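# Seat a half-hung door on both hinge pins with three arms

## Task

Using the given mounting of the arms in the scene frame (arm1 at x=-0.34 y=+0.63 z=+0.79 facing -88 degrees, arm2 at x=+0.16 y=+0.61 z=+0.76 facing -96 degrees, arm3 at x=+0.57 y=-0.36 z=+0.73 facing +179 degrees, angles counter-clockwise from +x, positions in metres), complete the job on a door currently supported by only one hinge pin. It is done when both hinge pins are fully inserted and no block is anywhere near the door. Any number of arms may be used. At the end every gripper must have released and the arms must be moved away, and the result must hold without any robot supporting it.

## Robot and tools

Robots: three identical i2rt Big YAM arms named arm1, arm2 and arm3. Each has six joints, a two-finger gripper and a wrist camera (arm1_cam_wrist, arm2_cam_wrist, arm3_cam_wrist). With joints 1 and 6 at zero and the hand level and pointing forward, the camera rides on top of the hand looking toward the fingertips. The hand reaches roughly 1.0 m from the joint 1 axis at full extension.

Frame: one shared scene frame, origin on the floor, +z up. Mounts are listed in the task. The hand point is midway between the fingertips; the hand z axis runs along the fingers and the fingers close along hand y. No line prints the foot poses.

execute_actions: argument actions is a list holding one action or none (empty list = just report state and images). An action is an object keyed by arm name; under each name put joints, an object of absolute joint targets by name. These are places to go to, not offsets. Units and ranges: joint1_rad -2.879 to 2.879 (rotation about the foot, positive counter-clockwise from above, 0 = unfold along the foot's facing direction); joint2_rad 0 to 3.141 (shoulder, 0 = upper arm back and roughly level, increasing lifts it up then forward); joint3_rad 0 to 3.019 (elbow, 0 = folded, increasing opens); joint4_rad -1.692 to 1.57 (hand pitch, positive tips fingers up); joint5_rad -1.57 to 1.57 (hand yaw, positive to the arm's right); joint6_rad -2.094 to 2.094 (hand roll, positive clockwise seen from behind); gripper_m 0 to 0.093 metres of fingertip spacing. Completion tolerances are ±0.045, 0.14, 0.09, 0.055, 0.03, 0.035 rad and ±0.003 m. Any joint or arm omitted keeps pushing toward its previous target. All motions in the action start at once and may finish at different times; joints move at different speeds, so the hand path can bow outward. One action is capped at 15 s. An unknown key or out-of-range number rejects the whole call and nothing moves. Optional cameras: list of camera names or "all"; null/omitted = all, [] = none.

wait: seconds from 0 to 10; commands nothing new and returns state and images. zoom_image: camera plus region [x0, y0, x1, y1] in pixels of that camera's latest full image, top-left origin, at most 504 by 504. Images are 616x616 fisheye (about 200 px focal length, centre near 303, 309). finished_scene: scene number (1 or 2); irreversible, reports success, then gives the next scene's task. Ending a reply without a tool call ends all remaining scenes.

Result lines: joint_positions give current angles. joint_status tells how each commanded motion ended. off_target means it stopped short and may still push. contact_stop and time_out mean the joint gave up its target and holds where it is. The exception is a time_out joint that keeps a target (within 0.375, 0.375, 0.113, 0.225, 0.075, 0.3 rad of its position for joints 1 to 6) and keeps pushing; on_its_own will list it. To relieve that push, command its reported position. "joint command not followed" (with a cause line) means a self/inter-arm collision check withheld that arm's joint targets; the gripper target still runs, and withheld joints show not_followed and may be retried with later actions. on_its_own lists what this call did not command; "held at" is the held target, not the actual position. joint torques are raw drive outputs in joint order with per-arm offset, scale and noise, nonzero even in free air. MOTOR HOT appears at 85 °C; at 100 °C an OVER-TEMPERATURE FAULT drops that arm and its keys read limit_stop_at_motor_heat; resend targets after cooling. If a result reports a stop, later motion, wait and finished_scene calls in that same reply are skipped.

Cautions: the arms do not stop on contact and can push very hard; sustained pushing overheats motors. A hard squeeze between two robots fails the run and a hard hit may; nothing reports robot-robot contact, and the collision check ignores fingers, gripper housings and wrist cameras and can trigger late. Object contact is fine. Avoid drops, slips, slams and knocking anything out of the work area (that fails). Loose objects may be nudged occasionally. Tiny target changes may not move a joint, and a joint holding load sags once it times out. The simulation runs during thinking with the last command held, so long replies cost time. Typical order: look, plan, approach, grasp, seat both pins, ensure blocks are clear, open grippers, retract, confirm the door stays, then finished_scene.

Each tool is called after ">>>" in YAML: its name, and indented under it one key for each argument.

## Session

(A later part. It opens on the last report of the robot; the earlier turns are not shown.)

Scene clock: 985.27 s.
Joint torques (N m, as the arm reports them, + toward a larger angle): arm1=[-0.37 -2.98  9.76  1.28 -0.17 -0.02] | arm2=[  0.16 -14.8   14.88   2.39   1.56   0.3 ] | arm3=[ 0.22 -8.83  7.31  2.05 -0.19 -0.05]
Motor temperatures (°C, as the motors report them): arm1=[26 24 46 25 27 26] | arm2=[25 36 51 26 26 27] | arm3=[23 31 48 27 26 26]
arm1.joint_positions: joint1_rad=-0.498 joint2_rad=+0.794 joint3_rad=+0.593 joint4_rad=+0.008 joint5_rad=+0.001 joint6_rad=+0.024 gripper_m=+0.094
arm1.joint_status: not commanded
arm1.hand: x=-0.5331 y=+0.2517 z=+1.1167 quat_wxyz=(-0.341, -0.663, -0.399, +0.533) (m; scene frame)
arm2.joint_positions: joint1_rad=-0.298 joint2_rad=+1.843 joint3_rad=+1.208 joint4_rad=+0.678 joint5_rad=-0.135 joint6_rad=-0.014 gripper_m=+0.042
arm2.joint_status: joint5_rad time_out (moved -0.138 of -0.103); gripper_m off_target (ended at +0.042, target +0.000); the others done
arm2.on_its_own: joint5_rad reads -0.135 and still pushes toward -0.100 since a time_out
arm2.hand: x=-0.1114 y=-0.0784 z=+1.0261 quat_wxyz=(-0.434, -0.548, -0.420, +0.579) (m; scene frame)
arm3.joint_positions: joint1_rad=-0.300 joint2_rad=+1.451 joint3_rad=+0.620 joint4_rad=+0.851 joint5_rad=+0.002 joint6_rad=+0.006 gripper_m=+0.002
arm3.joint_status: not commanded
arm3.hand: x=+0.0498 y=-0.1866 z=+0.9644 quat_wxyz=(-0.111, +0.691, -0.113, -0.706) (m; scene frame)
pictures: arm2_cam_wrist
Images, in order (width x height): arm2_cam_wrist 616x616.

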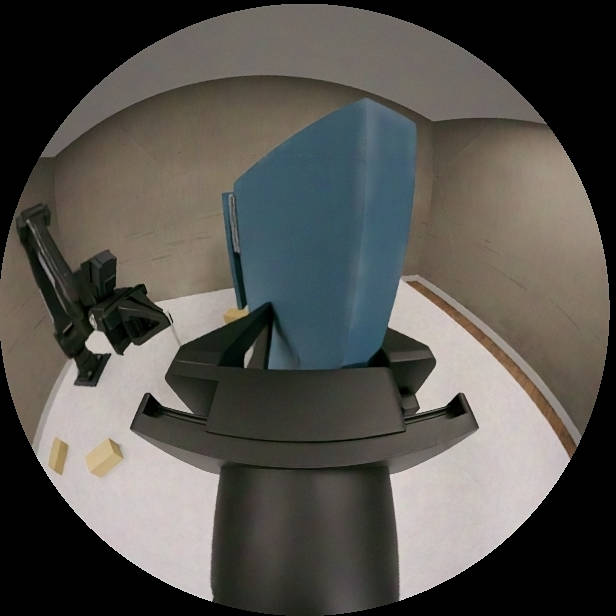

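>>> execute_actions:
  actions:
    - {"arm2":{"joints":{"joint1_rad":-0.27,"joint5_rad":-0.3,"joint2_rad":1.76,"joint3_rad":1.12}}}
  cameras: ["arm2_cam_wrist","arm3_cam_wrist"]

Scene clock: 991.53 s.
Joint torques (N m, as the arm reports them, + toward a larger angle): arm1=[-0.27 -3.05  9.76  1.31 -0.16 -0.03] | arm2=[ -1.78 -17.7    7.97   2.19  -1.42   0.25] | arm3=[ 0.15 -8.53  7.47  2.19 -0.18 -0.02]
Motor temperatures (°C, as the motors report them): arm1=[26 24 46 25 27 26] | arm2=[25 36 51 26 27 27] | arm3=[23 31 48 27 26 26]
arm1.joint_positions: joint1_rad=-0.498 joint2_rad=+0.794 joint3_rad=+0.593 joint4_rad=+0.008 joint5_rad=+0.001 joint6_rad=+0.024 gripper_m=+0.094
arm1.joint_status: not commanded
arm1.hand: x=-0.5331 y=+0.2517 z=+1.1167 quat_wxyz=(-0.341, -0.663, -0.399, +0.533) (m; scene frame)
arm2.joint_positions: joint1_rad=-0.256 joint2_rad=+1.794 joint3_rad=+1.142 joint4_rad=+0.678 joint5_rad=-0.267 joint6_rad=-0.014 gripper_m=+0.015
arm2.joint_status: joint5_rad time_out (moved -0.132 of -0.165); the others done
arm2.on_its_own: joint5_rad reads -0.267 and still pushes toward -0.300 since a time_out; gripper_m moved -0.028 toward your old target +0.000
arm2.hand: x=-0.0524 y=-0.0734 z=+1.0244 quat_wxyz=(-0.478, -0.513, -0.471, +0.535) (m; scene frame)
arm3.joint_positions: joint1_rad=-0.300 joint2_rad=+1.451 joint3_rad=+0.620 joint4_rad=+0.851 joint5_rad=+0.002 joint6_rad=+0.006 gripper_m=+0.002
arm3.joint_status: not commanded
arm3.hand: x=+0.0498 y=-0.1866 z=+0.9644 quat_wxyz=(-0.111, +0.691, -0.113, -0.706) (m; scene frame)
pictures: arm2_cam_wrist, arm3_cam_wrist
Images, in order (width x height): arm2_cam_wrist 616x616, arm3_cam_wrist 616x616.

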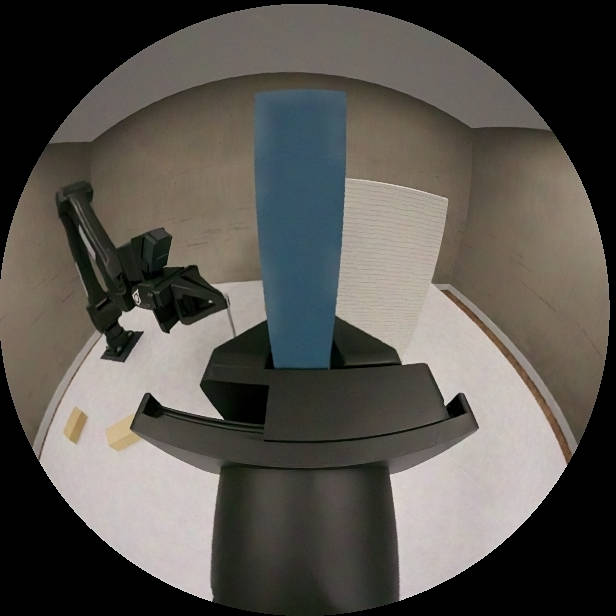

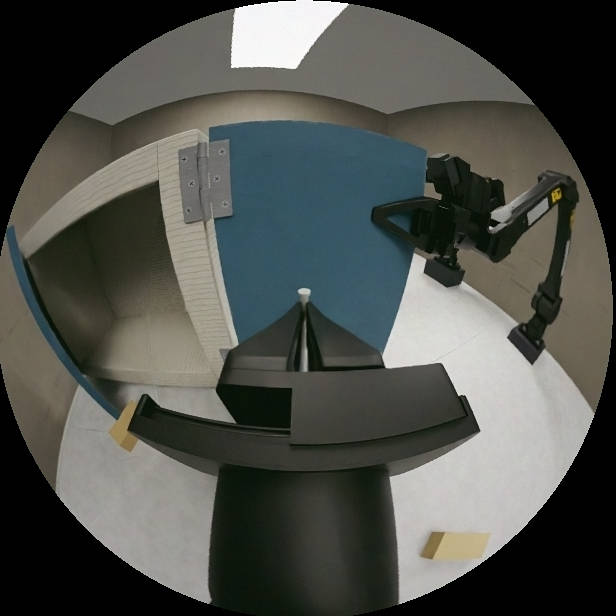

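>>> execute_actions:
  actions:
    - {"arm2":{"joints":{"joint1_rad":-0.26,"joint5_rad":-0.27,"joint2_rad":1.78,"joint3_rad":1.16}},"arm3":{"joints":{"joint1_rad":-0.16,"joint5_rad":0}}}
  cameras: []

>>> execute_actions:
  actions:
    - {"arm3":{"joints":{"joint2_rad":1.62,"joint3_rad":0.78,"joint4_rad":0.86}}}
  cameras: ["arm3_cam_wrist"]

Scene clock: 1000.30 s.
Joint torques (N m, as the arm reports them, + toward a larger angle): arm1=[-0.32 -3.19  9.79  1.27 -0.17 -0.03] | arm2=[ -0.97 -16.57  10.95   2.25  -0.31   0.26] | arm3=[ 0.36 -8.55  7.3   2.11 -0.14 -0.02]
Motor temperatures (°C, as the motors report them): arm1=[26 24 46 25 27 26] | arm2=[25 36 49 25 27 27] | arm3=[23 31 48 27 26 26]
arm1.joint_positions: joint1_rad=-0.498 joint2_rad=+0.794 joint3_rad=+0.593 joint4_rad=+0.008 joint5_rad=+0.001 joint6_rad=+0.024 gripper_m=+0.094
arm1.joint_status: not commanded
arm1.hand: x=-0.5331 y=+0.2517 z=+1.1167 quat_wxyz=(-0.341, -0.663, -0.399, +0.533) (m; scene frame)
arm2.joint_positions: joint1_rad=-0.256 joint2_rad=+1.795 joint3_rad=+1.143 joint4_rad=+0.678 joint5_rad=-0.261 joint6_rad=-0.014 gripper_m=+0.015
arm2.joint_status: all done
arm2.hand: x=-0.0535 y=-0.0737 z=+1.0245 quat_wxyz=(-0.477, -0.514, -0.469, +0.537) (m; scene frame)
arm3.joint_positions: joint1_rad=-0.155 joint2_rad=+1.451 joint3_rad=+0.620 joint4_rad=+0.851 joint5_rad=+0.000 joint6_rad=+0.006 gripper_m=+0.002
arm3.joint_status: all done
arm3.hand: x=+0.0305 y=-0.2638 z=+0.9643 quat_wxyz=(-0.059, +0.697, -0.062, -0.712) (m; scene frame)
pictures: none
No camera images: the call's "cameras" was empty. Leave "cameras" out to get every camera's image.

Scene clock: 1001.30 s.
Joint torques (N m, as the arm reports them, + toward a larger angle): arm1=[-0.32 -3.18  9.76  1.29 -0.17 -0.02] | arm2=[ -0.66 -16.2   11.13   2.05  -0.35   0.28] | arm3=[  0.2  -10.35  10.42   2.1   -0.16  -0.02]
Motor temperatures (°C, as the motors report them): arm1=[26 24 46 25 27 26] | arm2=[25 36 49 25 27 27] | arm3=[23 31 48 27 26 26]
arm1.joint_positions: joint1_rad=-0.498 joint2_rad=+0.794 joint3_rad=+0.593 joint4_rad=+0.008 joint5_rad=+0.001 joint6_rad=+0.024 gripper_m=+0.094
arm1.joint_status: not commanded
arm1.hand: x=-0.5331 y=+0.2517 z=+1.1167 quat_wxyz=(-0.341, -0.663, -0.399, +0.533) (m; scene frame)
arm2.joint_positions: joint1_rad=-0.256 joint2_rad=+1.795 joint3_rad=+1.143 joint4_rad=+0.678 joint5_rad=-0.261 joint6_rad=-0.014 gripper_m=+0.015
arm2.joint_status: not commanded
arm2.hand: x=-0.0535 y=-0.0737 z=+1.0245 quat_wxyz=(-0.477, -0.514, -0.469, +0.537) (m; scene frame)
arm3.joint_positions: joint1_rad=-0.155 joint2_rad=+1.619 joint3_rad=+0.741 joint4_rad=+0.851 joint5_rad=+0.000 joint6_rad=+0.006 gripper_m=+0.002
arm3.joint_status: all done
arm3.hand: x=-0.0191 y=-0.2552 z=+0.9319 quat_wxyz=(-0.058, +0.714, -0.063, -0.695) (m; scene frame)
pictures: arm3_cam_wrist
Images, in order (width x height): arm3_cam_wrist 616x616.

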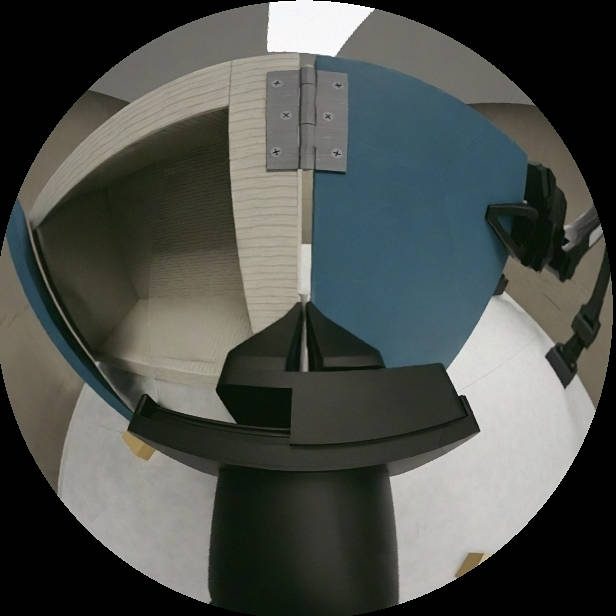

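>>> execute_actions:
  actions:
    - {"arm3":{"joints":{"joint2_rad":1.69,"joint3_rad":0.87,"joint4_rad":0.87}}}
  cameras: ["arm3_cam_wrist","arm2_cam_wrist"]

Scene clock: 1006.20 s.
Joint torques (N m, as the arm reports them, + toward a larger angle): arm1=[-0.43 -3.03  9.79  1.32 -0.17 -0.04] | arm2=[ -1.22 -16.06  11.08   2.25  -0.34   0.26] | arm3=[ -0.17 -10.54  10.67   2.46  -0.18  -0.03]
Motor temperatures (°C, as the motors report them): arm1=[26 24 46 25 27 26] | arm2=[25 36 49 25 27 27] | arm3=[23 31 49 27 26 26]
arm1.joint_positions: joint1_rad=-0.498 joint2_rad=+0.794 joint3_rad=+0.593 joint4_rad=+0.008 joint5_rad=+0.001 joint6_rad=+0.024 gripper_m=+0.094
arm1.joint_status: not commanded
arm1.hand: x=-0.5331 y=+0.2517 z=+1.1167 quat_wxyz=(-0.341, -0.663, -0.399, +0.533) (m; scene frame)
arm2.joint_positions: joint1_rad=-0.256 joint2_rad=+1.795 joint3_rad=+1.143 joint4_rad=+0.678 joint5_rad=-0.261 joint6_rad=-0.014 gripper_m=+0.015
arm2.joint_status: not commanded
arm2.hand: x=-0.0535 y=-0.0737 z=+1.0245 quat_wxyz=(-0.477, -0.514, -0.469, +0.537) (m; scene frame)
arm3.joint_positions: joint1_rad=-0.155 joint2_rad=+1.680 joint3_rad=+0.831 joint4_rad=+0.851 joint5_rad=+0.000 joint6_rad=+0.006 gripper_m=+0.002
arm3.joint_status: all done
arm3.hand: x=-0.0498 y=-0.2499 z=+0.9405 quat_wxyz=(-0.059, +0.703, -0.062, -0.706) (m; scene frame)
pictures: arm2_cam_wrist, arm3_cam_wrist
Images, in order (width x height): arm2_cam_wrist 616x616, arm3_cam_wrist 616x616.

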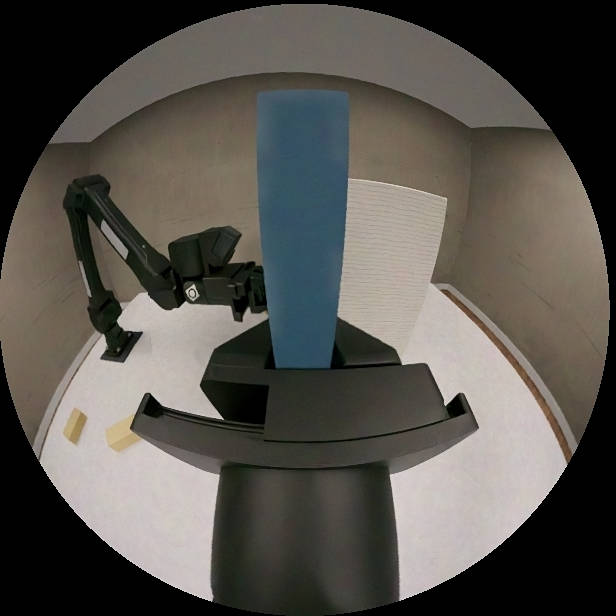

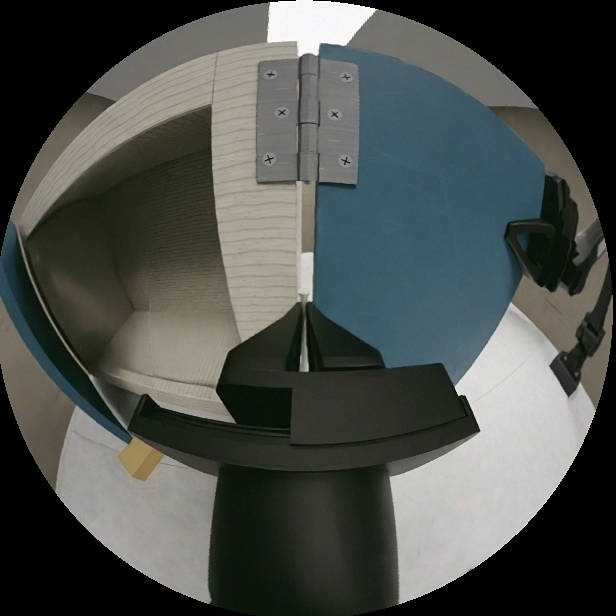

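>>> execute_actions:
  actions:
    - {"arm3":{"joints":{"joint1_rad":-0.172,"joint2_rad":1.73,"joint3_rad":0.86,"joint4_rad":0.89}}}
  cameras: ["arm3_cam_wrist"]

>>> zoom_image:
  camera: "arm3_cam_wrist"
  region: [260,230,350,350]

Scene clock: 1016.80 s.
Joint torques (N m, as the arm reports them, + toward a larger angle): arm1=[-0.37 -3.1   9.76  1.32 -0.17 -0.02] | arm2=[ -1.04 -16.54  11.09   2.23  -0.35   0.29] | arm3=[ -0.95 -11.3    9.47   2.47  -0.14  -0.02]
Motor temperatures (°C, as the motors report them): arm1=[26 24 46 25 27 26] | arm2=[25 36 49 25 27 27] | arm3=[23 32 51 27 26 26]
arm1.joint_positions: joint1_rad=-0.498 joint2_rad=+0.794 joint3_rad=+0.593 joint4_rad=+0.008 joint5_rad=+0.001 joint6_rad=+0.024 gripper_m=+0.094
arm1.joint_status: not commanded
arm1.hand: x=-0.5331 y=+0.2517 z=+1.1167 quat_wxyz=(-0.341, -0.663, -0.399, +0.533) (m; scene frame)
arm2.joint_positions: joint1_rad=-0.256 joint2_rad=+1.795 joint3_rad=+1.143 joint4_rad=+0.678 joint5_rad=-0.261 joint6_rad=-0.014 gripper_m=+0.015
arm2.joint_status: not commanded
arm2.hand: x=-0.0535 y=-0.0737 z=+1.0245 quat_wxyz=(-0.477, -0.514, -0.469, +0.537) (m; scene frame)
arm3.joint_positions: joint1_rad=-0.157 joint2_rad=+1.721 joint3_rad=+0.831 joint4_rad=+0.870 joint5_rad=+0.000 joint6_rad=+0.006 gripper_m=+0.002
arm3.joint_status: all done
arm3.hand: x=-0.0526 y=-0.2484 z=+0.9199 quat_wxyz=(-0.059, +0.711, -0.063, -0.698) (m; scene frame)
pictures: arm3_cam_wrist
Images, in order (width x height): arm3_cam_wrist 616x616.

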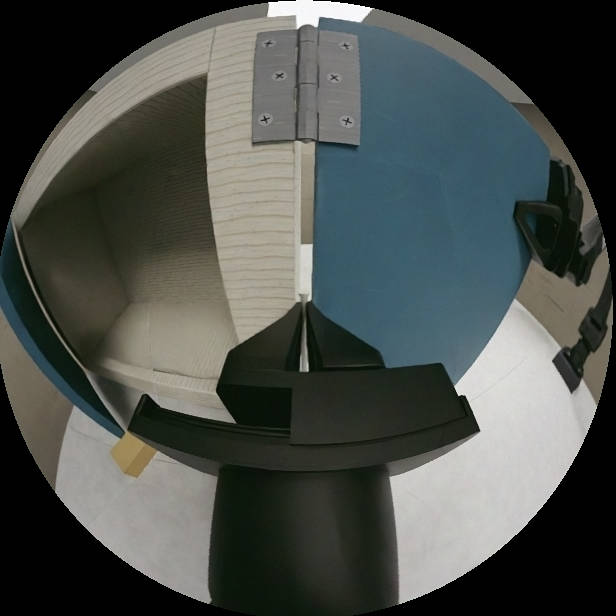

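Region (260, 230, 350, 350) of arm3_cam_wrist's 616x616 image, scaled by 4.200, with more detail than that image has; it fills the left 378 columns of this view, and the rest is white.

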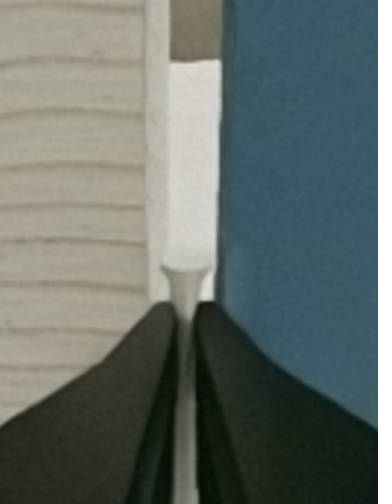

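>>> execute_actions:
  actions:
    - {"arm3":{"joints":{"joint2_rad":1.685,"joint3_rad":0.80,"joint4_rad":0.89}}}
  cameras: []

Scene clock: 1023.23 s.
Joint torques (N m, as the arm reports them, + toward a larger angle): arm1=[-0.34 -3.03  9.77  1.27 -0.17 -0.03] | arm2=[ -0.89 -16.58  11.13   2.3   -0.35   0.28] | arm3=[ -1.   -13.23   6.74   2.44  -0.17  -0.04]
Motor temperatures (°C, as the motors report them): arm1=[26 24 46 25 27 26] | arm2=[25 36 49 25 27 27] | arm3=[23 32 51 27 26 26]
arm1.joint_positions: joint1_rad=-0.498 joint2_rad=+0.794 joint3_rad=+0.593 joint4_rad=+0.008 joint5_rad=+0.001 joint6_rad=+0.024 gripper_m=+0.094
arm1.joint_status: not commanded
arm1.hand: x=-0.5331 y=+0.2517 z=+1.1167 quat_wxyz=(-0.341, -0.663, -0.399, +0.533) (m; scene frame)
arm2.joint_positions: joint1_rad=-0.256 joint2_rad=+1.795 joint3_rad=+1.143 joint4_rad=+0.678 joint5_rad=-0.261 joint6_rad=-0.014 gripper_m=+0.015
arm2.joint_status: not commanded
arm2.hand: x=-0.0535 y=-0.0737 z=+1.0245 quat_wxyz=(-0.477, -0.514, -0.469, +0.537) (m; scene frame)
arm3.joint_positions: joint1_rad=-0.157 joint2_rad=+1.708 joint3_rad=+0.801 joint4_rad=+0.870 joint5_rad=+0.000 joint6_rad=+0.006 gripper_m=+0.002
arm3.joint_status: all done
arm3.hand: x=-0.0429 y=-0.2499 z=+0.9131 quat_wxyz=(-0.058, +0.717, -0.064, -0.691) (m; scene frame)
pictures: none
No camera images: the call's "cameras" was empty. Leave "cameras" out to get every camera's image.

>>> execute_actions:
  actions:
    - {"arm3":{"joints":{"joint3_rad":0.843,"joint4_rad":0.90}}}
  cameras: []

>>> execute_actions:
  actions:
    - {"arm3":{"joints":{"joint2_rad":1.745}}}
  cameras: ["arm3_cam_wrist"]

Scene clock: 1027.90 s.
Joint torques (N m, as the arm reports them, + toward a larger angle): arm1=[-0.29 -3.2   9.77  1.26 -0.18 -0.03] | arm2=[ -0.47 -16.52  11.07   2.1   -0.32   0.31] | arm3=[ -0.78 -13.2   10.39   2.53  -0.13  -0.03]
Motor temperatures (°C, as the motors report them): arm1=[26 24 47 25 27 26] | arm2=[25 36 49 25 26 27] | arm3=[23 32 50 27 26 26]
arm1.joint_positions: joint1_rad=-0.498 joint2_rad=+0.794 joint3_rad=+0.593 joint4_rad=+0.008 joint5_rad=+0.001 joint6_rad=+0.024 gripper_m=+0.094
arm1.joint_status: not commanded
arm1.hand: x=-0.5331 y=+0.2517 z=+1.1167 quat_wxyz=(-0.341, -0.663, -0.399, +0.533) (m; scene frame)
arm2.joint_positions: joint1_rad=-0.256 joint2_rad=+1.795 joint3_rad=+1.143 joint4_rad=+0.678 joint5_rad=-0.261 joint6_rad=-0.014 gripper_m=+0.015
arm2.joint_status: not commanded
arm2.hand: x=-0.0535 y=-0.0737 z=+1.0245 quat_wxyz=(-0.477, -0.514, -0.469, +0.537) (m; scene frame)
arm3.joint_positions: joint1_rad=-0.157 joint2_rad=+1.708 joint3_rad=+0.801 joint4_rad=+0.878 joint5_rad=+0.000 joint6_rad=+0.006 gripper_m=+0.002
arm3.joint_status: all done
arm3.hand: x=-0.0430 y=-0.2499 z=+0.9151 quat_wxyz=(-0.058, +0.714, -0.064, -0.694) (m; scene frame)
pictures: none
No camera images: the call's "cameras" was empty. Leave "cameras" out to get every camera's image.

Scene clock: 1028.63 s.
Joint torques (N m, as the arm reports them, + toward a larger angle): arm1=[-0.39 -3.21  9.75  1.3  -0.17 -0.03] | arm2=[ -1.03 -16.69  11.01   2.27  -0.35   0.27] | arm3=[ -0.93 -10.72  10.35   2.51  -0.12  -0.02]
Motor temperatures (°C, as the motors report them): arm1=[26 24 47 25 27 26] | arm2=[25 36 49 25 26 27] | arm3=[23 32 50 27 26 26]
arm1.joint_positions: joint1_rad=-0.498 joint2_rad=+0.794 joint3_rad=+0.593 joint4_rad=+0.008 joint5_rad=+0.001 joint6_rad=+0.024 gripper_m=+0.094
arm1.joint_status: not commanded
arm1.hand: x=-0.5331 y=+0.2517 z=+1.1167 quat_wxyz=(-0.341, -0.663, -0.399, +0.533) (m; scene frame)
arm2.joint_positions: joint1_rad=-0.256 joint2_rad=+1.795 joint3_rad=+1.143 joint4_rad=+0.678 joint5_rad=-0.261 joint6_rad=-0.014 gripper_m=+0.015
arm2.joint_status: not commanded
arm2.hand: x=-0.0535 y=-0.0737 z=+1.0245 quat_wxyz=(-0.477, -0.514, -0.469, +0.537) (m; scene frame)
arm3.joint_positions: joint1_rad=-0.157 joint2_rad=+1.733 joint3_rad=+0.801 joint4_rad=+0.880 joint5_rad=+0.000 joint6_rad=+0.006 gripper_m=+0.002
arm3.joint_status: all done
arm3.hand: x=-0.0442 y=-0.2497 z=+0.9010 quat_wxyz=(-0.058, +0.722, -0.065, -0.686) (m; scene frame)
pictures: arm3_cam_wrist
Images, in order (width x height): arm3_cam_wrist 616x616.

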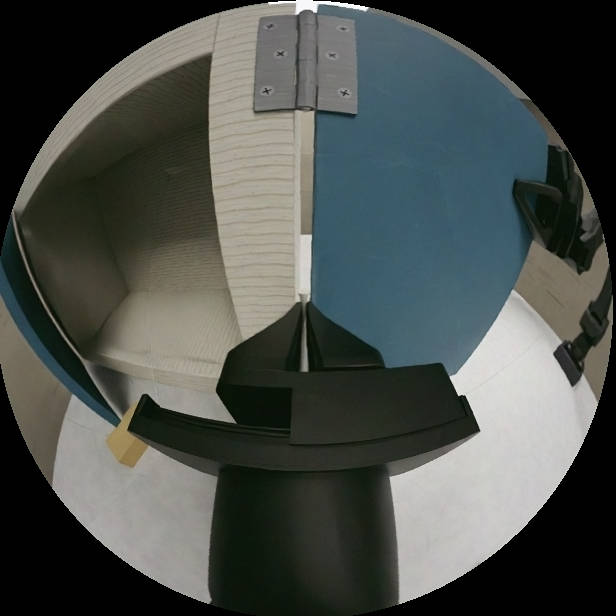

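>>> execute_actions:
  actions:
    - {"arm3":{"joints":{"joint2_rad":1.78,"joint4_rad":0.94}}}
  cameras: []

>>> execute_actions:
  actions:
    - {"arm3":{"joints":{"joint5_rad":-0.06}}}
  cameras: []

Scene clock: 1032.63 s.
Joint torques (N m, as the arm reports them, + toward a larger angle): arm1=[-0.43 -3.11  9.77  1.25 -0.17 -0.03] | arm2=[ -0.79 -16.48  11.11   2.14  -0.34   0.27] | arm3=[ -1.13 -10.68   9.94   2.68  -0.14  -0.01]
Motor temperatures (°C, as the motors report them): arm1=[26 24 47 25 27 26] | arm2=[25 37 49 25 26 27] | arm3=[23 32 50 27 26 26]
arm1.joint_positions: joint1_rad=-0.498 joint2_rad=+0.794 joint3_rad=+0.593 joint4_rad=+0.008 joint5_rad=+0.001 joint6_rad=+0.024 gripper_m=+0.094
arm1.joint_status: not commanded
arm1.hand: x=-0.5331 y=+0.2517 z=+1.1167 quat_wxyz=(-0.341, -0.663, -0.399, +0.533) (m; scene frame)
arm2.joint_positions: joint1_rad=-0.256 joint2_rad=+1.795 joint3_rad=+1.143 joint4_rad=+0.678 joint5_rad=-0.261 joint6_rad=-0.014 gripper_m=+0.015
arm2.joint_status: not commanded
arm2.hand: x=-0.0535 y=-0.0737 z=+1.0245 quat_wxyz=(-0.477, -0.514, -0.469, +0.537) (m; scene frame)
arm3.joint_positions: joint1_rad=-0.157 joint2_rad=+1.769 joint3_rad=+0.803 joint4_rad=+0.917 joint5_rad=+0.000 joint6_rad=+0.006 gripper_m=+0.002
arm3.joint_status: all done
arm3.hand: x=-0.0466 y=-0.2492 z=+0.8892 quat_wxyz=(-0.058, +0.721, -0.065, -0.687) (m; scene frame)
pictures: none
No camera images: the call's "cameras" was empty. Leave "cameras" out to get every camera's image.

Scene clock: 1033.23 s.
Joint torques (N m, as the arm reports them, + toward a larger angle): arm1=[-0.34 -3.09  9.75  1.27 -0.17 -0.02] | arm2=[ -0.69 -16.33  11.11   2.17  -0.35   0.28] | arm3=[ -0.82 -11.02   9.91   2.56  -0.28  -0.04]
Motor temperatures (°C, as the motors report them): arm1=[26 24 47 25 27 26] | arm2=[25 37 49 25 26 27] | arm3=[23 32 50 27 26 26]
arm1.joint_positions: joint1_rad=-0.498 joint2_rad=+0.794 joint3_rad=+0.593 joint4_rad=+0.008 joint5_rad=+0.001 joint6_rad=+0.024 gripper_m=+0.094
arm1.joint_status: not commanded
arm1.hand: x=-0.5331 y=+0.2517 z=+1.1167 quat_wxyz=(-0.341, -0.663, -0.399, +0.533) (m; scene frame)
arm2.joint_positions: joint1_rad=-0.256 joint2_rad=+1.795 joint3_rad=+1.143 joint4_rad=+0.678 joint5_rad=-0.261 joint6_rad=-0.014 gripper_m=+0.015
arm2.joint_status: not commanded
arm2.hand: x=-0.0535 y=-0.0737 z=+1.0245 quat_wxyz=(-0.477, -0.514, -0.469, +0.537) (m; scene frame)
arm3.joint_positions: joint1_rad=-0.159 joint2_rad=+1.769 joint3_rad=+0.803 joint4_rad=+0.917 joint5_rad=-0.056 joint6_rad=+0.006 gripper_m=+0.002
arm3.joint_status: all done
arm3.hand: x=-0.0479 y=-0.2578 z=+0.8892 quat_wxyz=(-0.038, +0.722, -0.046, -0.689) (m; scene frame)
pictures: none
No camera images: the call's "cameras" was empty. Leave "cameras" out to get every camera's image.

>>> execute_actions:
  actions:
    - {"arm3":{"joints":{"joint5_rad":0.06}}}
  cameras: ["arm3_cam_wrist"]

>>> zoom_image:
  camera: "arm3_cam_wrist"
  region: [260,260,350,380]

Scene clock: 1039.50 s.
Joint torques (N m, as the arm reports them, + toward a larger angle): arm1=[-0.49 -2.98  9.75  1.32 -0.18 -0.01] | arm2=[ -0.72 -16.71  10.92   2.18  -0.33   0.28] | arm3=[ -0.91 -11.07   9.93   2.62  -0.01  -0.02]
Motor temperatures (°C, as the motors report them): arm1=[26 24 47 25 27 26] | arm2=[25 37 49 25 26 27] | arm3=[23 32 51 27 26 26]
arm1.joint_positions: joint1_rad=-0.498 joint2_rad=+0.794 joint3_rad=+0.593 joint4_rad=+0.008 joint5_rad=+0.001 joint6_rad=+0.024 gripper_m=+0.094
arm1.joint_status: not commanded
arm1.hand: x=-0.5331 y=+0.2517 z=+1.1167 quat_wxyz=(-0.341, -0.663, -0.399, +0.533) (m; scene frame)
arm2.joint_positions: joint1_rad=-0.256 joint2_rad=+1.795 joint3_rad=+1.143 joint4_rad=+0.678 joint5_rad=-0.261 joint6_rad=-0.014 gripper_m=+0.015
arm2.joint_status: not commanded
arm2.hand: x=-0.0535 y=-0.0737 z=+1.0245 quat_wxyz=(-0.477, -0.514, -0.469, +0.537) (m; scene frame)
arm3.joint_positions: joint1_rad=-0.159 joint2_rad=+1.769 joint3_rad=+0.803 joint4_rad=+0.917 joint5_rad=+0.056 joint6_rad=+0.006 gripper_m=+0.002
arm3.joint_status: all done
arm3.hand: x=-0.0445 y=-0.2386 z=+0.8892 quat_wxyz=(-0.079, +0.719, -0.084, -0.685) (m; scene frame)
pictures: arm3_cam_wrist
Images, in order (width x height): arm3_cam_wrist 616x616.

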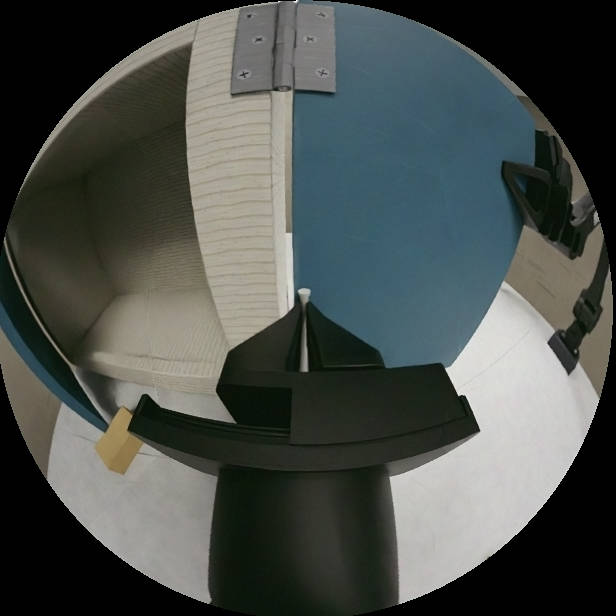

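Region (260, 260, 350, 380) of arm3_cam_wrist's 616x616 image, scaled by 4.200, with more detail than that image has; it fills the left 378 columns of this view, and the rest is white.

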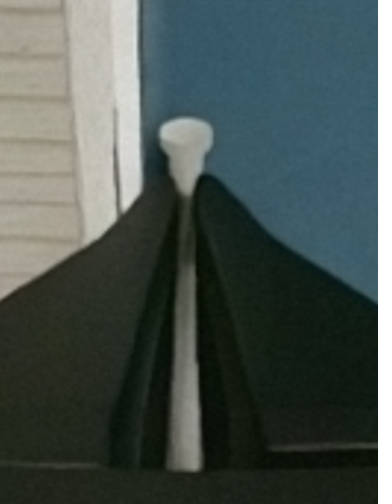

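>>> execute_actions:
  actions:
    - {"arm3":{"joints":{"joint5_rad":0.0}}}
  cameras: []

>>> execute_actions:
  actions:
    - {"arm3":{"joints":{"joint2_rad":1.80,"joint3_rad":0.85}}}
  cameras: ["arm3_cam_wrist"]

Scene clock: 1046.63 s.
Joint torques (N m, as the arm reports them, + toward a larger angle): arm1=[-0.17 -3.18  9.77  1.28 -0.17 -0.03] | arm2=[ -0.63 -16.74  11.17   2.19  -0.33   0.29] | arm3=[ -1.33 -11.35   9.93   2.58  -0.27  -0.04]
Motor temperatures (°C, as the motors report them): arm1=[26 24 47 25 27 26] | arm2=[25 37 49 25 26 27] | arm3=[23 32 51 27 25 26]
arm1.joint_positions: joint1_rad=-0.498 joint2_rad=+0.794 joint3_rad=+0.593 joint4_rad=+0.008 joint5_rad=+0.001 joint6_rad=+0.024 gripper_m=+0.094
arm1.joint_status: not commanded
arm1.hand: x=-0.5331 y=+0.2517 z=+1.1167 quat_wxyz=(-0.341, -0.663, -0.399, +0.533) (m; scene frame)
arm2.joint_positions: joint1_rad=-0.256 joint2_rad=+1.795 joint3_rad=+1.143 joint4_rad=+0.678 joint5_rad=-0.261 joint6_rad=-0.014 gripper_m=+0.015
arm2.joint_status: not commanded
arm2.hand: x=-0.0535 y=-0.0737 z=+1.0245 quat_wxyz=(-0.477, -0.514, -0.469, +0.537) (m; scene frame)
arm3.joint_positions: joint1_rad=-0.159 joint2_rad=+1.769 joint3_rad=+0.803 joint4_rad=+0.917 joint5_rad=+0.004 joint6_rad=+0.006 gripper_m=+0.002
arm3.joint_status: all done
arm3.hand: x=-0.0463 y=-0.2474 z=+0.8892 quat_wxyz=(-0.060, +0.721, -0.067, -0.687) (m; scene frame)
pictures: none
No camera images: the call's "cameras" was empty. Leave "cameras" out to get every camera's image.

Scene clock: 1047.17 s.
Joint torques (N m, as the arm reports them, + toward a larger angle): arm1=[-0.44 -3.24  9.74  1.23 -0.17 -0.03] | arm2=[ -1.05 -16.48  11.01   2.08  -0.35   0.27] | arm3=[ -0.74 -10.12  10.07   2.48  -0.28  -0.02]
Motor temperatures (°C, as the motors report them): arm1=[26 24 47 25 27 26] | arm2=[25 37 49 25 26 27] | arm3=[23 32 51 27 25 26]
arm1.joint_positions: joint1_rad=-0.498 joint2_rad=+0.794 joint3_rad=+0.593 joint4_rad=+0.008 joint5_rad=+0.001 joint6_rad=+0.024 gripper_m=+0.094
arm1.joint_status: not commanded
arm1.hand: x=-0.5331 y=+0.2517 z=+1.1167 quat_wxyz=(-0.341, -0.663, -0.399, +0.533) (m; scene frame)
arm2.joint_positions: joint1_rad=-0.256 joint2_rad=+1.795 joint3_rad=+1.143 joint4_rad=+0.678 joint5_rad=-0.261 joint6_rad=-0.014 gripper_m=+0.015
arm2.joint_status: not commanded
arm2.hand: x=-0.0535 y=-0.0737 z=+1.0245 quat_wxyz=(-0.477, -0.514, -0.469, +0.537) (m; scene frame)
arm3.joint_positions: joint1_rad=-0.159 joint2_rad=+1.777 joint3_rad=+0.809 joint4_rad=+0.922 joint5_rad=+0.004 joint6_rad=+0.005 gripper_m=+0.002
arm3.joint_status: all done
arm3.hand: x=-0.0483 y=-0.2468 z=+0.8881 quat_wxyz=(-0.060, +0.720, -0.066, -0.688) (m; scene frame)
pictures: arm3_cam_wrist
Images, in order (width x height): arm3_cam_wrist 616x616.

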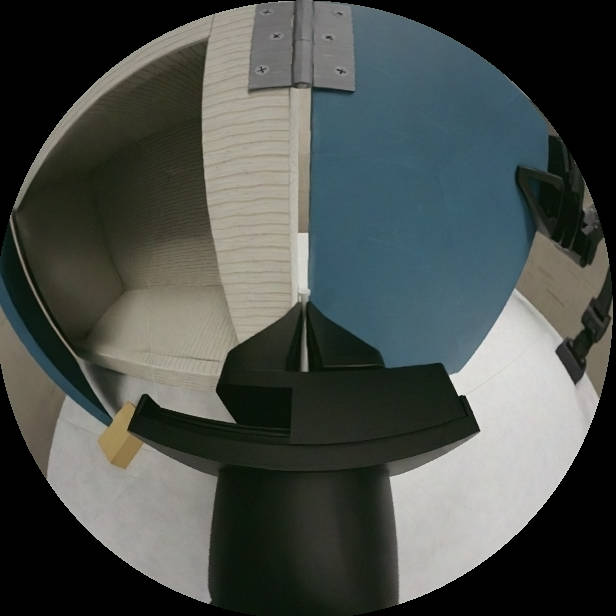

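>>> execute_actions:
  actions:
    - {"arm3":{"joints":{"joint2_rad":1.66,"joint3_rad":0.80,"joint4_rad":0.87}}}
  cameras: []

>>> execute_actions:
  actions:
    - {"arm3":{"joints":{"joint2_rad":1.71,"joint3_rad":0.875,"joint4_rad":0.88}}}
  cameras: []

Scene clock: 1053.47 s.
Joint torques (N m, as the arm reports them, + toward a larger angle): arm1=[-0.18 -3.05  9.79  1.29 -0.17 -0.04] | arm2=[ -0.78 -16.76  10.98   2.21  -0.36   0.27] | arm3=[ -0.76 -11.48   7.38   1.46  -0.28  -0.03]
Motor temperatures (°C, as the motors report them): arm1=[26 24 47 25 27 26] | arm2=[25 37 49 25 26 27] | arm3=[23 32 51 27 25 26]
arm1.joint_positions: joint1_rad=-0.498 joint2_rad=+0.794 joint3_rad=+0.593 joint4_rad=+0.008 joint5_rad=+0.001 joint6_rad=+0.024 gripper_m=+0.094
arm1.joint_status: not commanded
arm1.hand: x=-0.5331 y=+0.2517 z=+1.1167 quat_wxyz=(-0.341, -0.663, -0.399, +0.533) (m; scene frame)
arm2.joint_positions: joint1_rad=-0.256 joint2_rad=+1.795 joint3_rad=+1.143 joint4_rad=+0.678 joint5_rad=-0.261 joint6_rad=-0.014 gripper_m=+0.015
arm2.joint_status: not commanded
arm2.hand: x=-0.0535 y=-0.0737 z=+1.0245 quat_wxyz=(-0.477, -0.514, -0.469, +0.537) (m; scene frame)
arm3.joint_positions: joint1_rad=-0.159 joint2_rad=+1.662 joint3_rad=+0.798 joint4_rad=+0.878 joint5_rad=+0.004 joint6_rad=+0.005 gripper_m=+0.002
arm3.joint_status: all done
arm3.hand: x=-0.0384 y=-0.2486 z=+0.9408 quat_wxyz=(-0.062, +0.699, -0.064, -0.709) (m; scene frame)
pictures: none
No camera images: the call's "cameras" was empty. Leave "cameras" out to get every camera's image.

Scene clock: 1054.13 s.
Joint torques (N m, as the arm reports them, + toward a larger angle): arm1=[-0.45 -3.2   9.76  1.26 -0.17 -0.03] | arm2=[ -0.72 -16.81  11.07   2.17  -0.36   0.25] | arm3=[ -1.15 -10.58  11.14   1.93  -0.24  -0.03]
Motor temperatures (°C, as the motors report them): arm1=[26 24 47 25 27 26] | arm2=[25 37 49 25 26 27] | arm3=[23 32 51 27 25 26]
arm1.joint_positions: joint1_rad=-0.498 joint2_rad=+0.794 joint3_rad=+0.593 joint4_rad=+0.008 joint5_rad=+0.001 joint6_rad=+0.024 gripper_m=+0.094
arm1.joint_status: not commanded
arm1.hand: x=-0.5331 y=+0.2517 z=+1.1167 quat_wxyz=(-0.341, -0.663, -0.399, +0.533) (m; scene frame)
arm2.joint_positions: joint1_rad=-0.256 joint2_rad=+1.795 joint3_rad=+1.143 joint4_rad=+0.678 joint5_rad=-0.261 joint6_rad=-0.014 gripper_m=+0.015
arm2.joint_status: not commanded
arm2.hand: x=-0.0535 y=-0.0737 z=+1.0245 quat_wxyz=(-0.477, -0.514, -0.469, +0.537) (m; scene frame)
arm3.joint_positions: joint1_rad=-0.159 joint2_rad=+1.699 joint3_rad=+0.828 joint4_rad=+0.878 joint5_rad=+0.003 joint6_rad=+0.005 gripper_m=+0.002
arm3.joint_status: all done
arm3.hand: x=-0.0500 y=-0.2467 z=+0.9336 quat_wxyz=(-0.062, +0.702, -0.064, -0.707) (m; scene frame)
pictures: none
No camera images: the call's "cameras" was empty. Leave "cameras" out to get every camera's image.

>>> execute_actions:
  actions:
    - {"arm3":{"joints":{"joint2_rad":1.735,"joint3_rad":0.885,"joint4_rad":0.90}}}
  cameras: []

>>> execute_actions:
  actions:
    - {"arm3":{"joints":{"joint2_rad":1.77,"joint4_rad":0.93}}}
  cameras: ["arm3_cam_wrist"]

Scene clock: 1059.27 s.
Joint torques (N m, as the arm reports them, + toward a larger angle): arm1=[-0.26 -3.18  9.75  1.3  -0.18 -0.04] | arm2=[ -0.63 -16.67  11.08   2.24  -0.35   0.28] | arm3=[-0.78 -9.09 11.96  2.32 -0.25 -0.02]
Motor temperatures (°C, as the motors report them): arm1=[26 24 47 25 27 26] | arm2=[25 37 49 25 26 27] | arm3=[23 32 52 27 25 26]
arm1.joint_positions: joint1_rad=-0.498 joint2_rad=+0.794 joint3_rad=+0.593 joint4_rad=+0.008 joint5_rad=+0.001 joint6_rad=+0.024 gripper_m=+0.094
arm1.joint_status: not commanded
arm1.hand: x=-0.5331 y=+0.2517 z=+1.1167 quat_wxyz=(-0.341, -0.663, -0.399, +0.533) (m; scene frame)
arm2.joint_positions: joint1_rad=-0.256 joint2_rad=+1.795 joint3_rad=+1.143 joint4_rad=+0.678 joint5_rad=-0.261 joint6_rad=-0.014 gripper_m=+0.015
arm2.joint_status: not commanded
arm2.hand: x=-0.0535 y=-0.0737 z=+1.0245 quat_wxyz=(-0.477, -0.514, -0.469, +0.537) (m; scene frame)
arm3.joint_positions: joint1_rad=-0.159 joint2_rad=+1.703 joint3_rad=+0.829 joint4_rad=+0.887 joint5_rad=+0.003 joint6_rad=+0.005 gripper_m=+0.002
arm3.joint_status: all done
arm3.hand: x=-0.0504 y=-0.2466 z=+0.9337 quat_wxyz=(-0.062, +0.700, -0.064, -0.709) (m; scene frame)
pictures: none
No camera images: the call's "cameras" was empty. Leave "cameras" out to get every camera's image.

Scene clock: 1059.83 s.
Joint torques (N m, as the arm reports them, + toward a larger angle): arm1=[-0.54 -3.13  9.76  1.27 -0.17 -0.04] | arm2=[ -0.75 -16.61  11.11   2.19  -0.38   0.25] | arm3=[-0.85 -7.89 11.79  1.76 -0.23 -0.01]
Motor temperatures (°C, as the motors report them): arm1=[26 24 47 25 27 26] | arm2=[25 37 49 25 26 27] | arm3=[23 32 52 27 25 26]
arm1.joint_positions: joint1_rad=-0.498 joint2_rad=+0.794 joint3_rad=+0.593 joint4_rad=+0.008 joint5_rad=+0.001 joint6_rad=+0.024 gripper_m=+0.094
arm1.joint_status: not commanded
arm1.hand: x=-0.5331 y=+0.2517 z=+1.1167 quat_wxyz=(-0.341, -0.663, -0.399, +0.533) (m; scene frame)
arm2.joint_positions: joint1_rad=-0.256 joint2_rad=+1.795 joint3_rad=+1.143 joint4_rad=+0.678 joint5_rad=-0.260 joint6_rad=-0.014 gripper_m=+0.015
arm2.joint_status: not commanded
arm2.hand: x=-0.0537 y=-0.0737 z=+1.0247 quat_wxyz=(-0.477, -0.514, -0.469, +0.537) (m; scene frame)
arm3.joint_positions: joint1_rad=-0.159 joint2_rad=+1.721 joint3_rad=+0.829 joint4_rad=+0.930 joint5_rad=+0.003 joint6_rad=+0.005 gripper_m=+0.002
arm3.joint_status: all done
arm3.hand: x=-0.0515 y=-0.2465 z=+0.9335 quat_wxyz=(-0.062, +0.691, -0.063, -0.718) (m; scene frame)
pictures: arm3_cam_wrist
Images, in order (width x height): arm3_cam_wrist 616x616.

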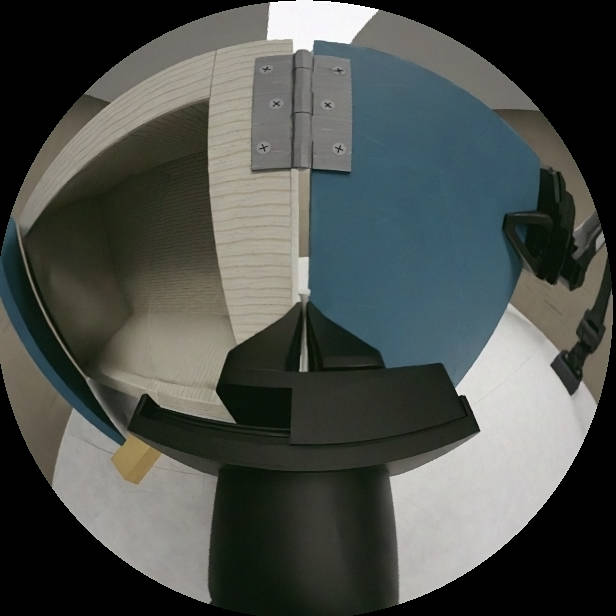

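>>> execute_actions:
  actions:
    - {"arm3":{"joints":{"joint2_rad":1.74,"joint3_rad":0.85,"joint4_rad":0.90,"joint5_rad":0.035}}}
  cameras: []

Scene clock: 1068.47 s.
Joint torques (N m, as the arm reports them, + toward a larger angle): arm1=[-0.4  -3.24  9.75  1.28 -0.17 -0.04] | arm2=[ -0.75 -16.37  11.14   2.33  -0.4    0.25] | arm3=[ -1.15 -10.38   8.88   0.75   0.61  -0.01]
Motor temperatures (°C, as the motors report them): arm1=[26 24 47 25 27 26] | arm2=[25 37 49 25 26 27] | arm3=[23 32 53 27 25 26]
arm1.joint_positions: joint1_rad=-0.498 joint2_rad=+0.794 joint3_rad=+0.593 joint4_rad=+0.008 joint5_rad=+0.001 joint6_rad=+0.024 gripper_m=+0.094
arm1.joint_status: not commanded
arm1.hand: x=-0.5331 y=+0.2517 z=+1.1167 quat_wxyz=(-0.341, -0.663, -0.399, +0.533) (m; scene frame)
arm2.joint_positions: joint1_rad=-0.256 joint2_rad=+1.795 joint3_rad=+1.143 joint4_rad=+0.678 joint5_rad=-0.260 joint6_rad=-0.014 gripper_m=+0.015
arm2.joint_status: not commanded
arm2.hand: x=-0.0537 y=-0.0737 z=+1.0247 quat_wxyz=(-0.477, -0.514, -0.469, +0.537) (m; scene frame)
arm3.joint_positions: joint1_rad=-0.157 joint2_rad=+1.721 joint3_rad=+0.828 joint4_rad=+0.929 joint5_rad=+0.016 joint6_rad=+0.005 gripper_m=+0.002
arm3.joint_status: all done
arm3.hand: x=-0.0513 y=-0.2457 z=+0.9331 quat_wxyz=(-0.066, +0.691, -0.067, -0.717) (m; scene frame)
pictures: none
No camera images: the call's "cameras" was empty. Leave "cameras" out to get every camera's image.

>>> execute_actions:
  actions:
    - {"arm3":{"joints":{"joint2_rad":1.75,"joint4_rad":0.86,"joint5_rad":0.005}}}
  cameras: []

Scene clock: 1072.63 s.
Joint torques (N m, as the arm reports them, + toward a larger angle): arm1=[-0.39 -3.08  9.72  1.31 -0.17 -0.03] | arm2=[ -0.56 -16.17  11.04   2.21  -0.39   0.28] | arm3=[-1.2  -8.9   8.88  0.43 -0.29  0.02]
Motor temperatures (°C, as the motors report them): arm1=[26 24 47 25 27 26] | arm2=[25 37 49 25 26 27] | arm3=[23 32 52 27 26 26]
arm1.joint_positions: joint1_rad=-0.498 joint2_rad=+0.794 joint3_rad=+0.593 joint4_rad=+0.008 joint5_rad=+0.001 joint6_rad=+0.024 gripper_m=+0.094
arm1.joint_status: not commanded
arm1.hand: x=-0.5331 y=+0.2517 z=+1.1167 quat_wxyz=(-0.341, -0.663, -0.399, +0.533) (m; scene frame)
arm2.joint_positions: joint1_rad=-0.256 joint2_rad=+1.795 joint3_rad=+1.143 joint4_rad=+0.678 joint5_rad=-0.260 joint6_rad=-0.014 gripper_m=+0.015
arm2.joint_status: not commanded
arm2.hand: x=-0.0537 y=-0.0737 z=+1.0247 quat_wxyz=(-0.477, -0.514, -0.469, +0.537) (m; scene frame)
arm3.joint_positions: joint1_rad=-0.157 joint2_rad=+1.715 joint3_rad=+0.828 joint4_rad=+0.896 joint5_rad=+0.010 joint6_rad=+0.005 gripper_m=+0.002
arm3.joint_status: all done
arm3.hand: x=-0.0512 y=-0.2468 z=+0.9283 quat_wxyz=(-0.063, +0.701, -0.066, -0.707) (m; scene frame)
pictures: none
No camera images: the call's "cameras" was empty. Leave "cameras" out to get every camera's image.

>>> execute_actions:
  actions:
    - {"arm3":{"joints":{"joint2_rad":1.76,"joint3_rad":0.80,"joint4_rad":0.88}}}
  cameras: ["arm3_cam_wrist"]

>>> zoom_image:
  camera: "arm3_cam_wrist"
  region: [260,260,350,380]

Scene clock: 1076.70 s.
Joint torques (N m, as the arm reports them, + toward a larger angle): arm1=[-0.4  -3.06  9.74  1.28 -0.17 -0.03] | arm2=[ -0.85 -16.57  10.99   2.18  -0.43   0.29] | arm3=[-0.74 -9.27  5.74  1.14 -0.28 -0.03]
Motor temperatures (°C, as the motors report them): arm1=[26 24 47 25 27 26] | arm2=[25 37 49 25 26 27] | arm3=[23 32 52 27 26 26]
arm1.joint_positions: joint1_rad=-0.498 joint2_rad=+0.794 joint3_rad=+0.593 joint4_rad=+0.008 joint5_rad=+0.001 joint6_rad=+0.024 gripper_m=+0.094
arm1.joint_status: not commanded
arm1.hand: x=-0.5331 y=+0.2517 z=+1.1167 quat_wxyz=(-0.341, -0.663, -0.399, +0.533) (m; scene frame)
arm2.joint_positions: joint1_rad=-0.256 joint2_rad=+1.795 joint3_rad=+1.143 joint4_rad=+0.678 joint5_rad=-0.260 joint6_rad=-0.014 gripper_m=+0.015
arm2.joint_status: not commanded
arm2.hand: x=-0.0537 y=-0.0737 z=+1.0247 quat_wxyz=(-0.477, -0.514, -0.469, +0.537) (m; scene frame)
arm3.joint_positions: joint1_rad=-0.158 joint2_rad=+1.732 joint3_rad=+0.814 joint4_rad=+0.899 joint5_rad=+0.009 joint6_rad=+0.005 gripper_m=+0.002
arm3.joint_status: all done
arm3.hand: x=-0.0479 y=-0.2472 z=+0.9121 quat_wxyz=(-0.062, +0.711, -0.066, -0.698) (m; scene frame)
pictures: arm3_cam_wrist
Images, in order (width x height): arm3_cam_wrist 616x616.

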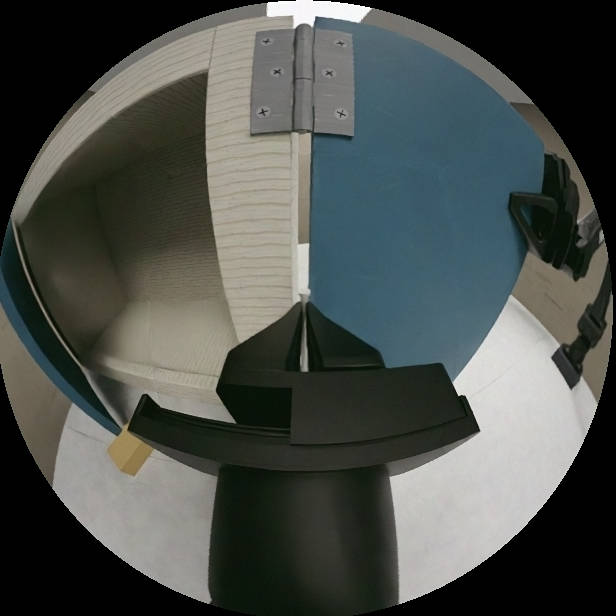

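Region (260, 260, 350, 380) of arm3_cam_wrist's 616x616 image, scaled by 4.200, with more detail than that image has; it fills the left 378 columns of this view, and the rest is white.

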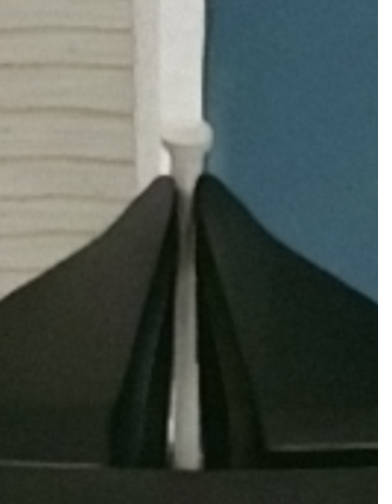

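>>> execute_actions:
  actions:
    - {"arm3":{"joints":{"joint2_rad":1.745,"joint3_rad":0.81,"joint5_rad":-0.04}}}
  cameras: []

Scene clock: 1081.50 s.
Joint torques (N m, as the arm reports them, + toward a larger angle): arm1=[-0.32 -3.27  9.76  1.26 -0.17 -0.02] | arm2=[ -0.82 -16.76  11.05   2.28  -0.37   0.29] | arm3=[ -0.04 -10.93   6.61   1.12  -0.46   0.05]
Motor temperatures (°C, as the motors report them): arm1=[26 24 47 25 27 26] | arm2=[25 37 49 25 26 27] | arm3=[23 32 51 27 26 26]
arm1.joint_positions: joint1_rad=-0.498 joint2_rad=+0.794 joint3_rad=+0.593 joint4_rad=+0.008 joint5_rad=+0.001 joint6_rad=+0.024 gripper_m=+0.094
arm1.joint_status: not commanded
arm1.hand: x=-0.5331 y=+0.2517 z=+1.1167 quat_wxyz=(-0.341, -0.663, -0.399, +0.533) (m; scene frame)
arm2.joint_positions: joint1_rad=-0.256 joint2_rad=+1.795 joint3_rad=+1.143 joint4_rad=+0.678 joint5_rad=-0.260 joint6_rad=-0.014 gripper_m=+0.015
arm2.joint_status: not commanded
arm2.hand: x=-0.0537 y=-0.0737 z=+1.0247 quat_wxyz=(-0.477, -0.514, -0.469, +0.537) (m; scene frame)
arm3.joint_positions: joint1_rad=-0.166 joint2_rad=+1.732 joint3_rad=+0.814 joint4_rad=+0.899 joint5_rad=-0.032 joint6_rad=+0.000 gripper_m=+0.002
arm3.joint_status: all done
arm3.hand: x=-0.0481 y=-0.2487 z=+0.9121 quat_wxyz=(-0.053, +0.712, -0.054, -0.698) (m; scene frame)
pictures: none
No camera images: the call's "cameras" was empty. Leave "cameras" out to get every camera's image.

>>> execute_actions:
  actions:
    - {"arm3":{"joints":{"joint2_rad":1.79,"joint3_rad":0.80,"joint4_rad":0.92,"joint5_rad":0.0}}}
  cameras: ["arm3_cam_wrist"]

>>> zoom_image:
  camera: "arm3_cam_wrist"
  region: [260,260,350,380]

Scene clock: 1089.50 s.
Joint torques (N m, as the arm reports them, + toward a larger angle): arm1=[-0.41 -3.04  9.75  1.28 -0.19 -0.04] | arm2=[ -0.83 -16.28  11.06   2.24  -0.38   0.27] | arm3=[ -0.38 -11.15   6.47   2.59  -0.01   0.04]
Motor temperatures (°C, as the motors report them): arm1=[26 24 47 25 27 26] | arm2=[25 37 49 25 26 27] | arm3=[23 32 49 27 26 26]
arm1.joint_positions: joint1_rad=-0.498 joint2_rad=+0.794 joint3_rad=+0.593 joint4_rad=+0.008 joint5_rad=+0.001 joint6_rad=+0.024 gripper_m=+0.094
arm1.joint_status: not commanded
arm1.hand: x=-0.5331 y=+0.2517 z=+1.1167 quat_wxyz=(-0.341, -0.663, -0.399, +0.533) (m; scene frame)
arm2.joint_positions: joint1_rad=-0.256 joint2_rad=+1.795 joint3_rad=+1.143 joint4_rad=+0.678 joint5_rad=-0.260 joint6_rad=-0.014 gripper_m=+0.015
arm2.joint_status: not commanded
arm2.hand: x=-0.0537 y=-0.0737 z=+1.0247 quat_wxyz=(-0.477, -0.514, -0.469, +0.537) (m; scene frame)
arm3.joint_positions: joint1_rad=-0.166 joint2_rad=+1.784 joint3_rad=+0.799 joint4_rad=+0.903 joint5_rad=-0.004 joint6_rad=+0.000 gripper_m=+0.002
arm3.joint_status: all done
arm3.hand: x=-0.0445 y=-0.2444 z=+0.8743 quat_wxyz=(-0.060, +0.733, -0.066, -0.675) (m; scene frame)
pictures: arm3_cam_wrist
Images, in order (width x height): arm3_cam_wrist 616x616.

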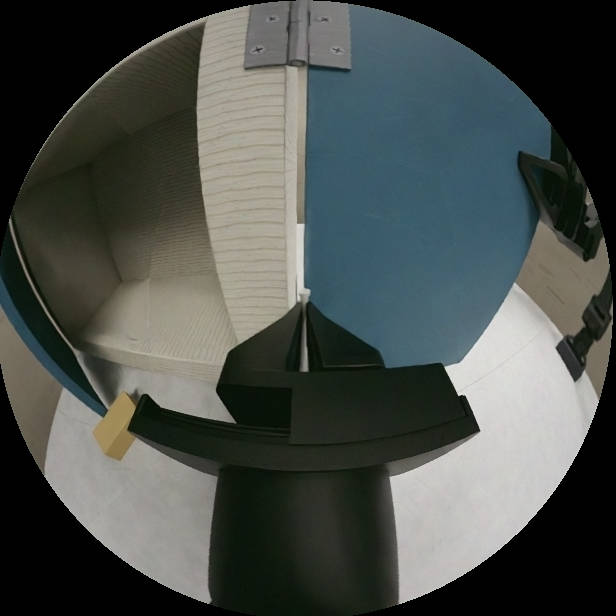

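Region (260, 260, 350, 380) of arm3_cam_wrist's 616x616 image, scaled by 4.200, with more detail than that image has; it fills the left 378 columns of this view, and the rest is white.

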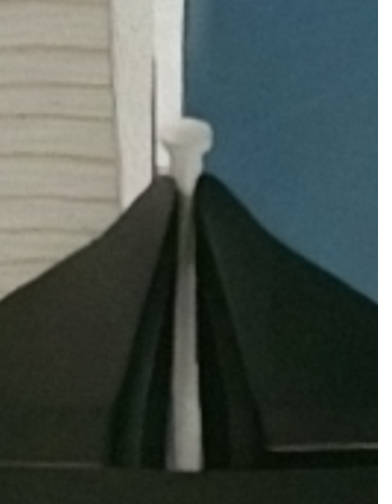

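>>> execute_actions:
  actions:
    - {"arm3":{"joints":{"joint2_rad":1.6,"joint3_rad":0.66,"joint4_rad":0.75}}}
  cameras: ["arm3_cam_wrist"]

>>> zoom_image:
  camera: "arm3_cam_wrist"
  region: [250,200,370,380]

Scene clock: 1096.97 s.
Joint torques (N m, as the arm reports them, + toward a larger angle): arm1=[-0.42 -3.19  9.79  1.3  -0.17 -0.03] | arm2=[ -0.74 -16.56  11.14   2.18  -0.39   0.26] | arm3=[ 0.07 -9.69  7.04  1.38 -0.01  0.04]
Motor temperatures (°C, as the motors report them): arm1=[26 24 47 25 27 26] | arm2=[25 37 49 25 26 27] | arm3=[23 32 49 27 26 26]
arm1.joint_positions: joint1_rad=-0.498 joint2_rad=+0.794 joint3_rad=+0.593 joint4_rad=+0.008 joint5_rad=+0.001 joint6_rad=+0.024 gripper_m=+0.094
arm1.joint_status: not commanded
arm1.hand: x=-0.5331 y=+0.2517 z=+1.1167 quat_wxyz=(-0.341, -0.663, -0.399, +0.533) (m; scene frame)
arm2.joint_positions: joint1_rad=-0.256 joint2_rad=+1.795 joint3_rad=+1.143 joint4_rad=+0.678 joint5_rad=-0.260 joint6_rad=-0.014 gripper_m=+0.015
arm2.joint_status: not commanded
arm2.hand: x=-0.0537 y=-0.0737 z=+1.0247 quat_wxyz=(-0.477, -0.514, -0.469, +0.537) (m; scene frame)
arm3.joint_positions: joint1_rad=-0.166 joint2_rad=+1.604 joint3_rad=+0.656 joint4_rad=+0.759 joint5_rad=-0.004 joint6_rad=+0.000 gripper_m=+0.002
arm3.joint_status: all done
arm3.hand: x=+0.0126 y=-0.2550 z=+0.8770 quat_wxyz=(-0.057, +0.768, -0.069, -0.635) (m; scene frame)
pictures: arm3_cam_wrist
Images, in order (width x height): arm3_cam_wrist 616x616.

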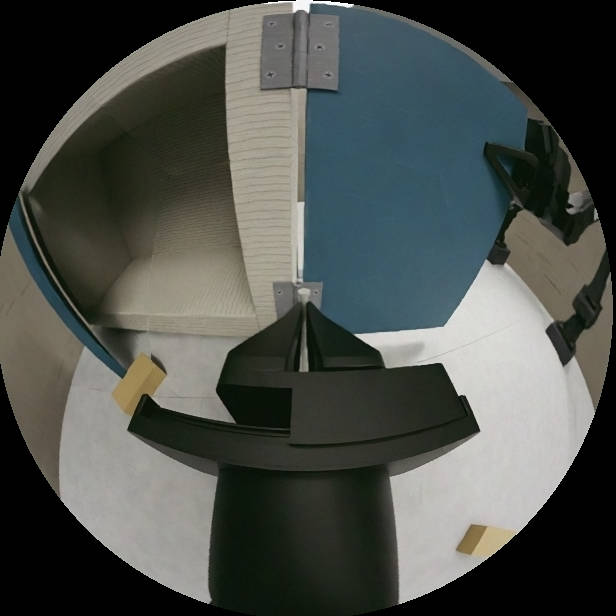

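Region (250, 200, 370, 380) of arm3_cam_wrist's 616x616 image, scaled by 2.800, with more detail than that image has.

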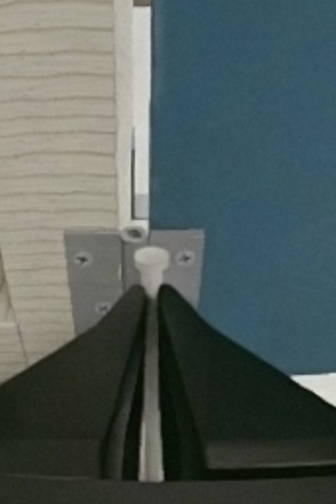

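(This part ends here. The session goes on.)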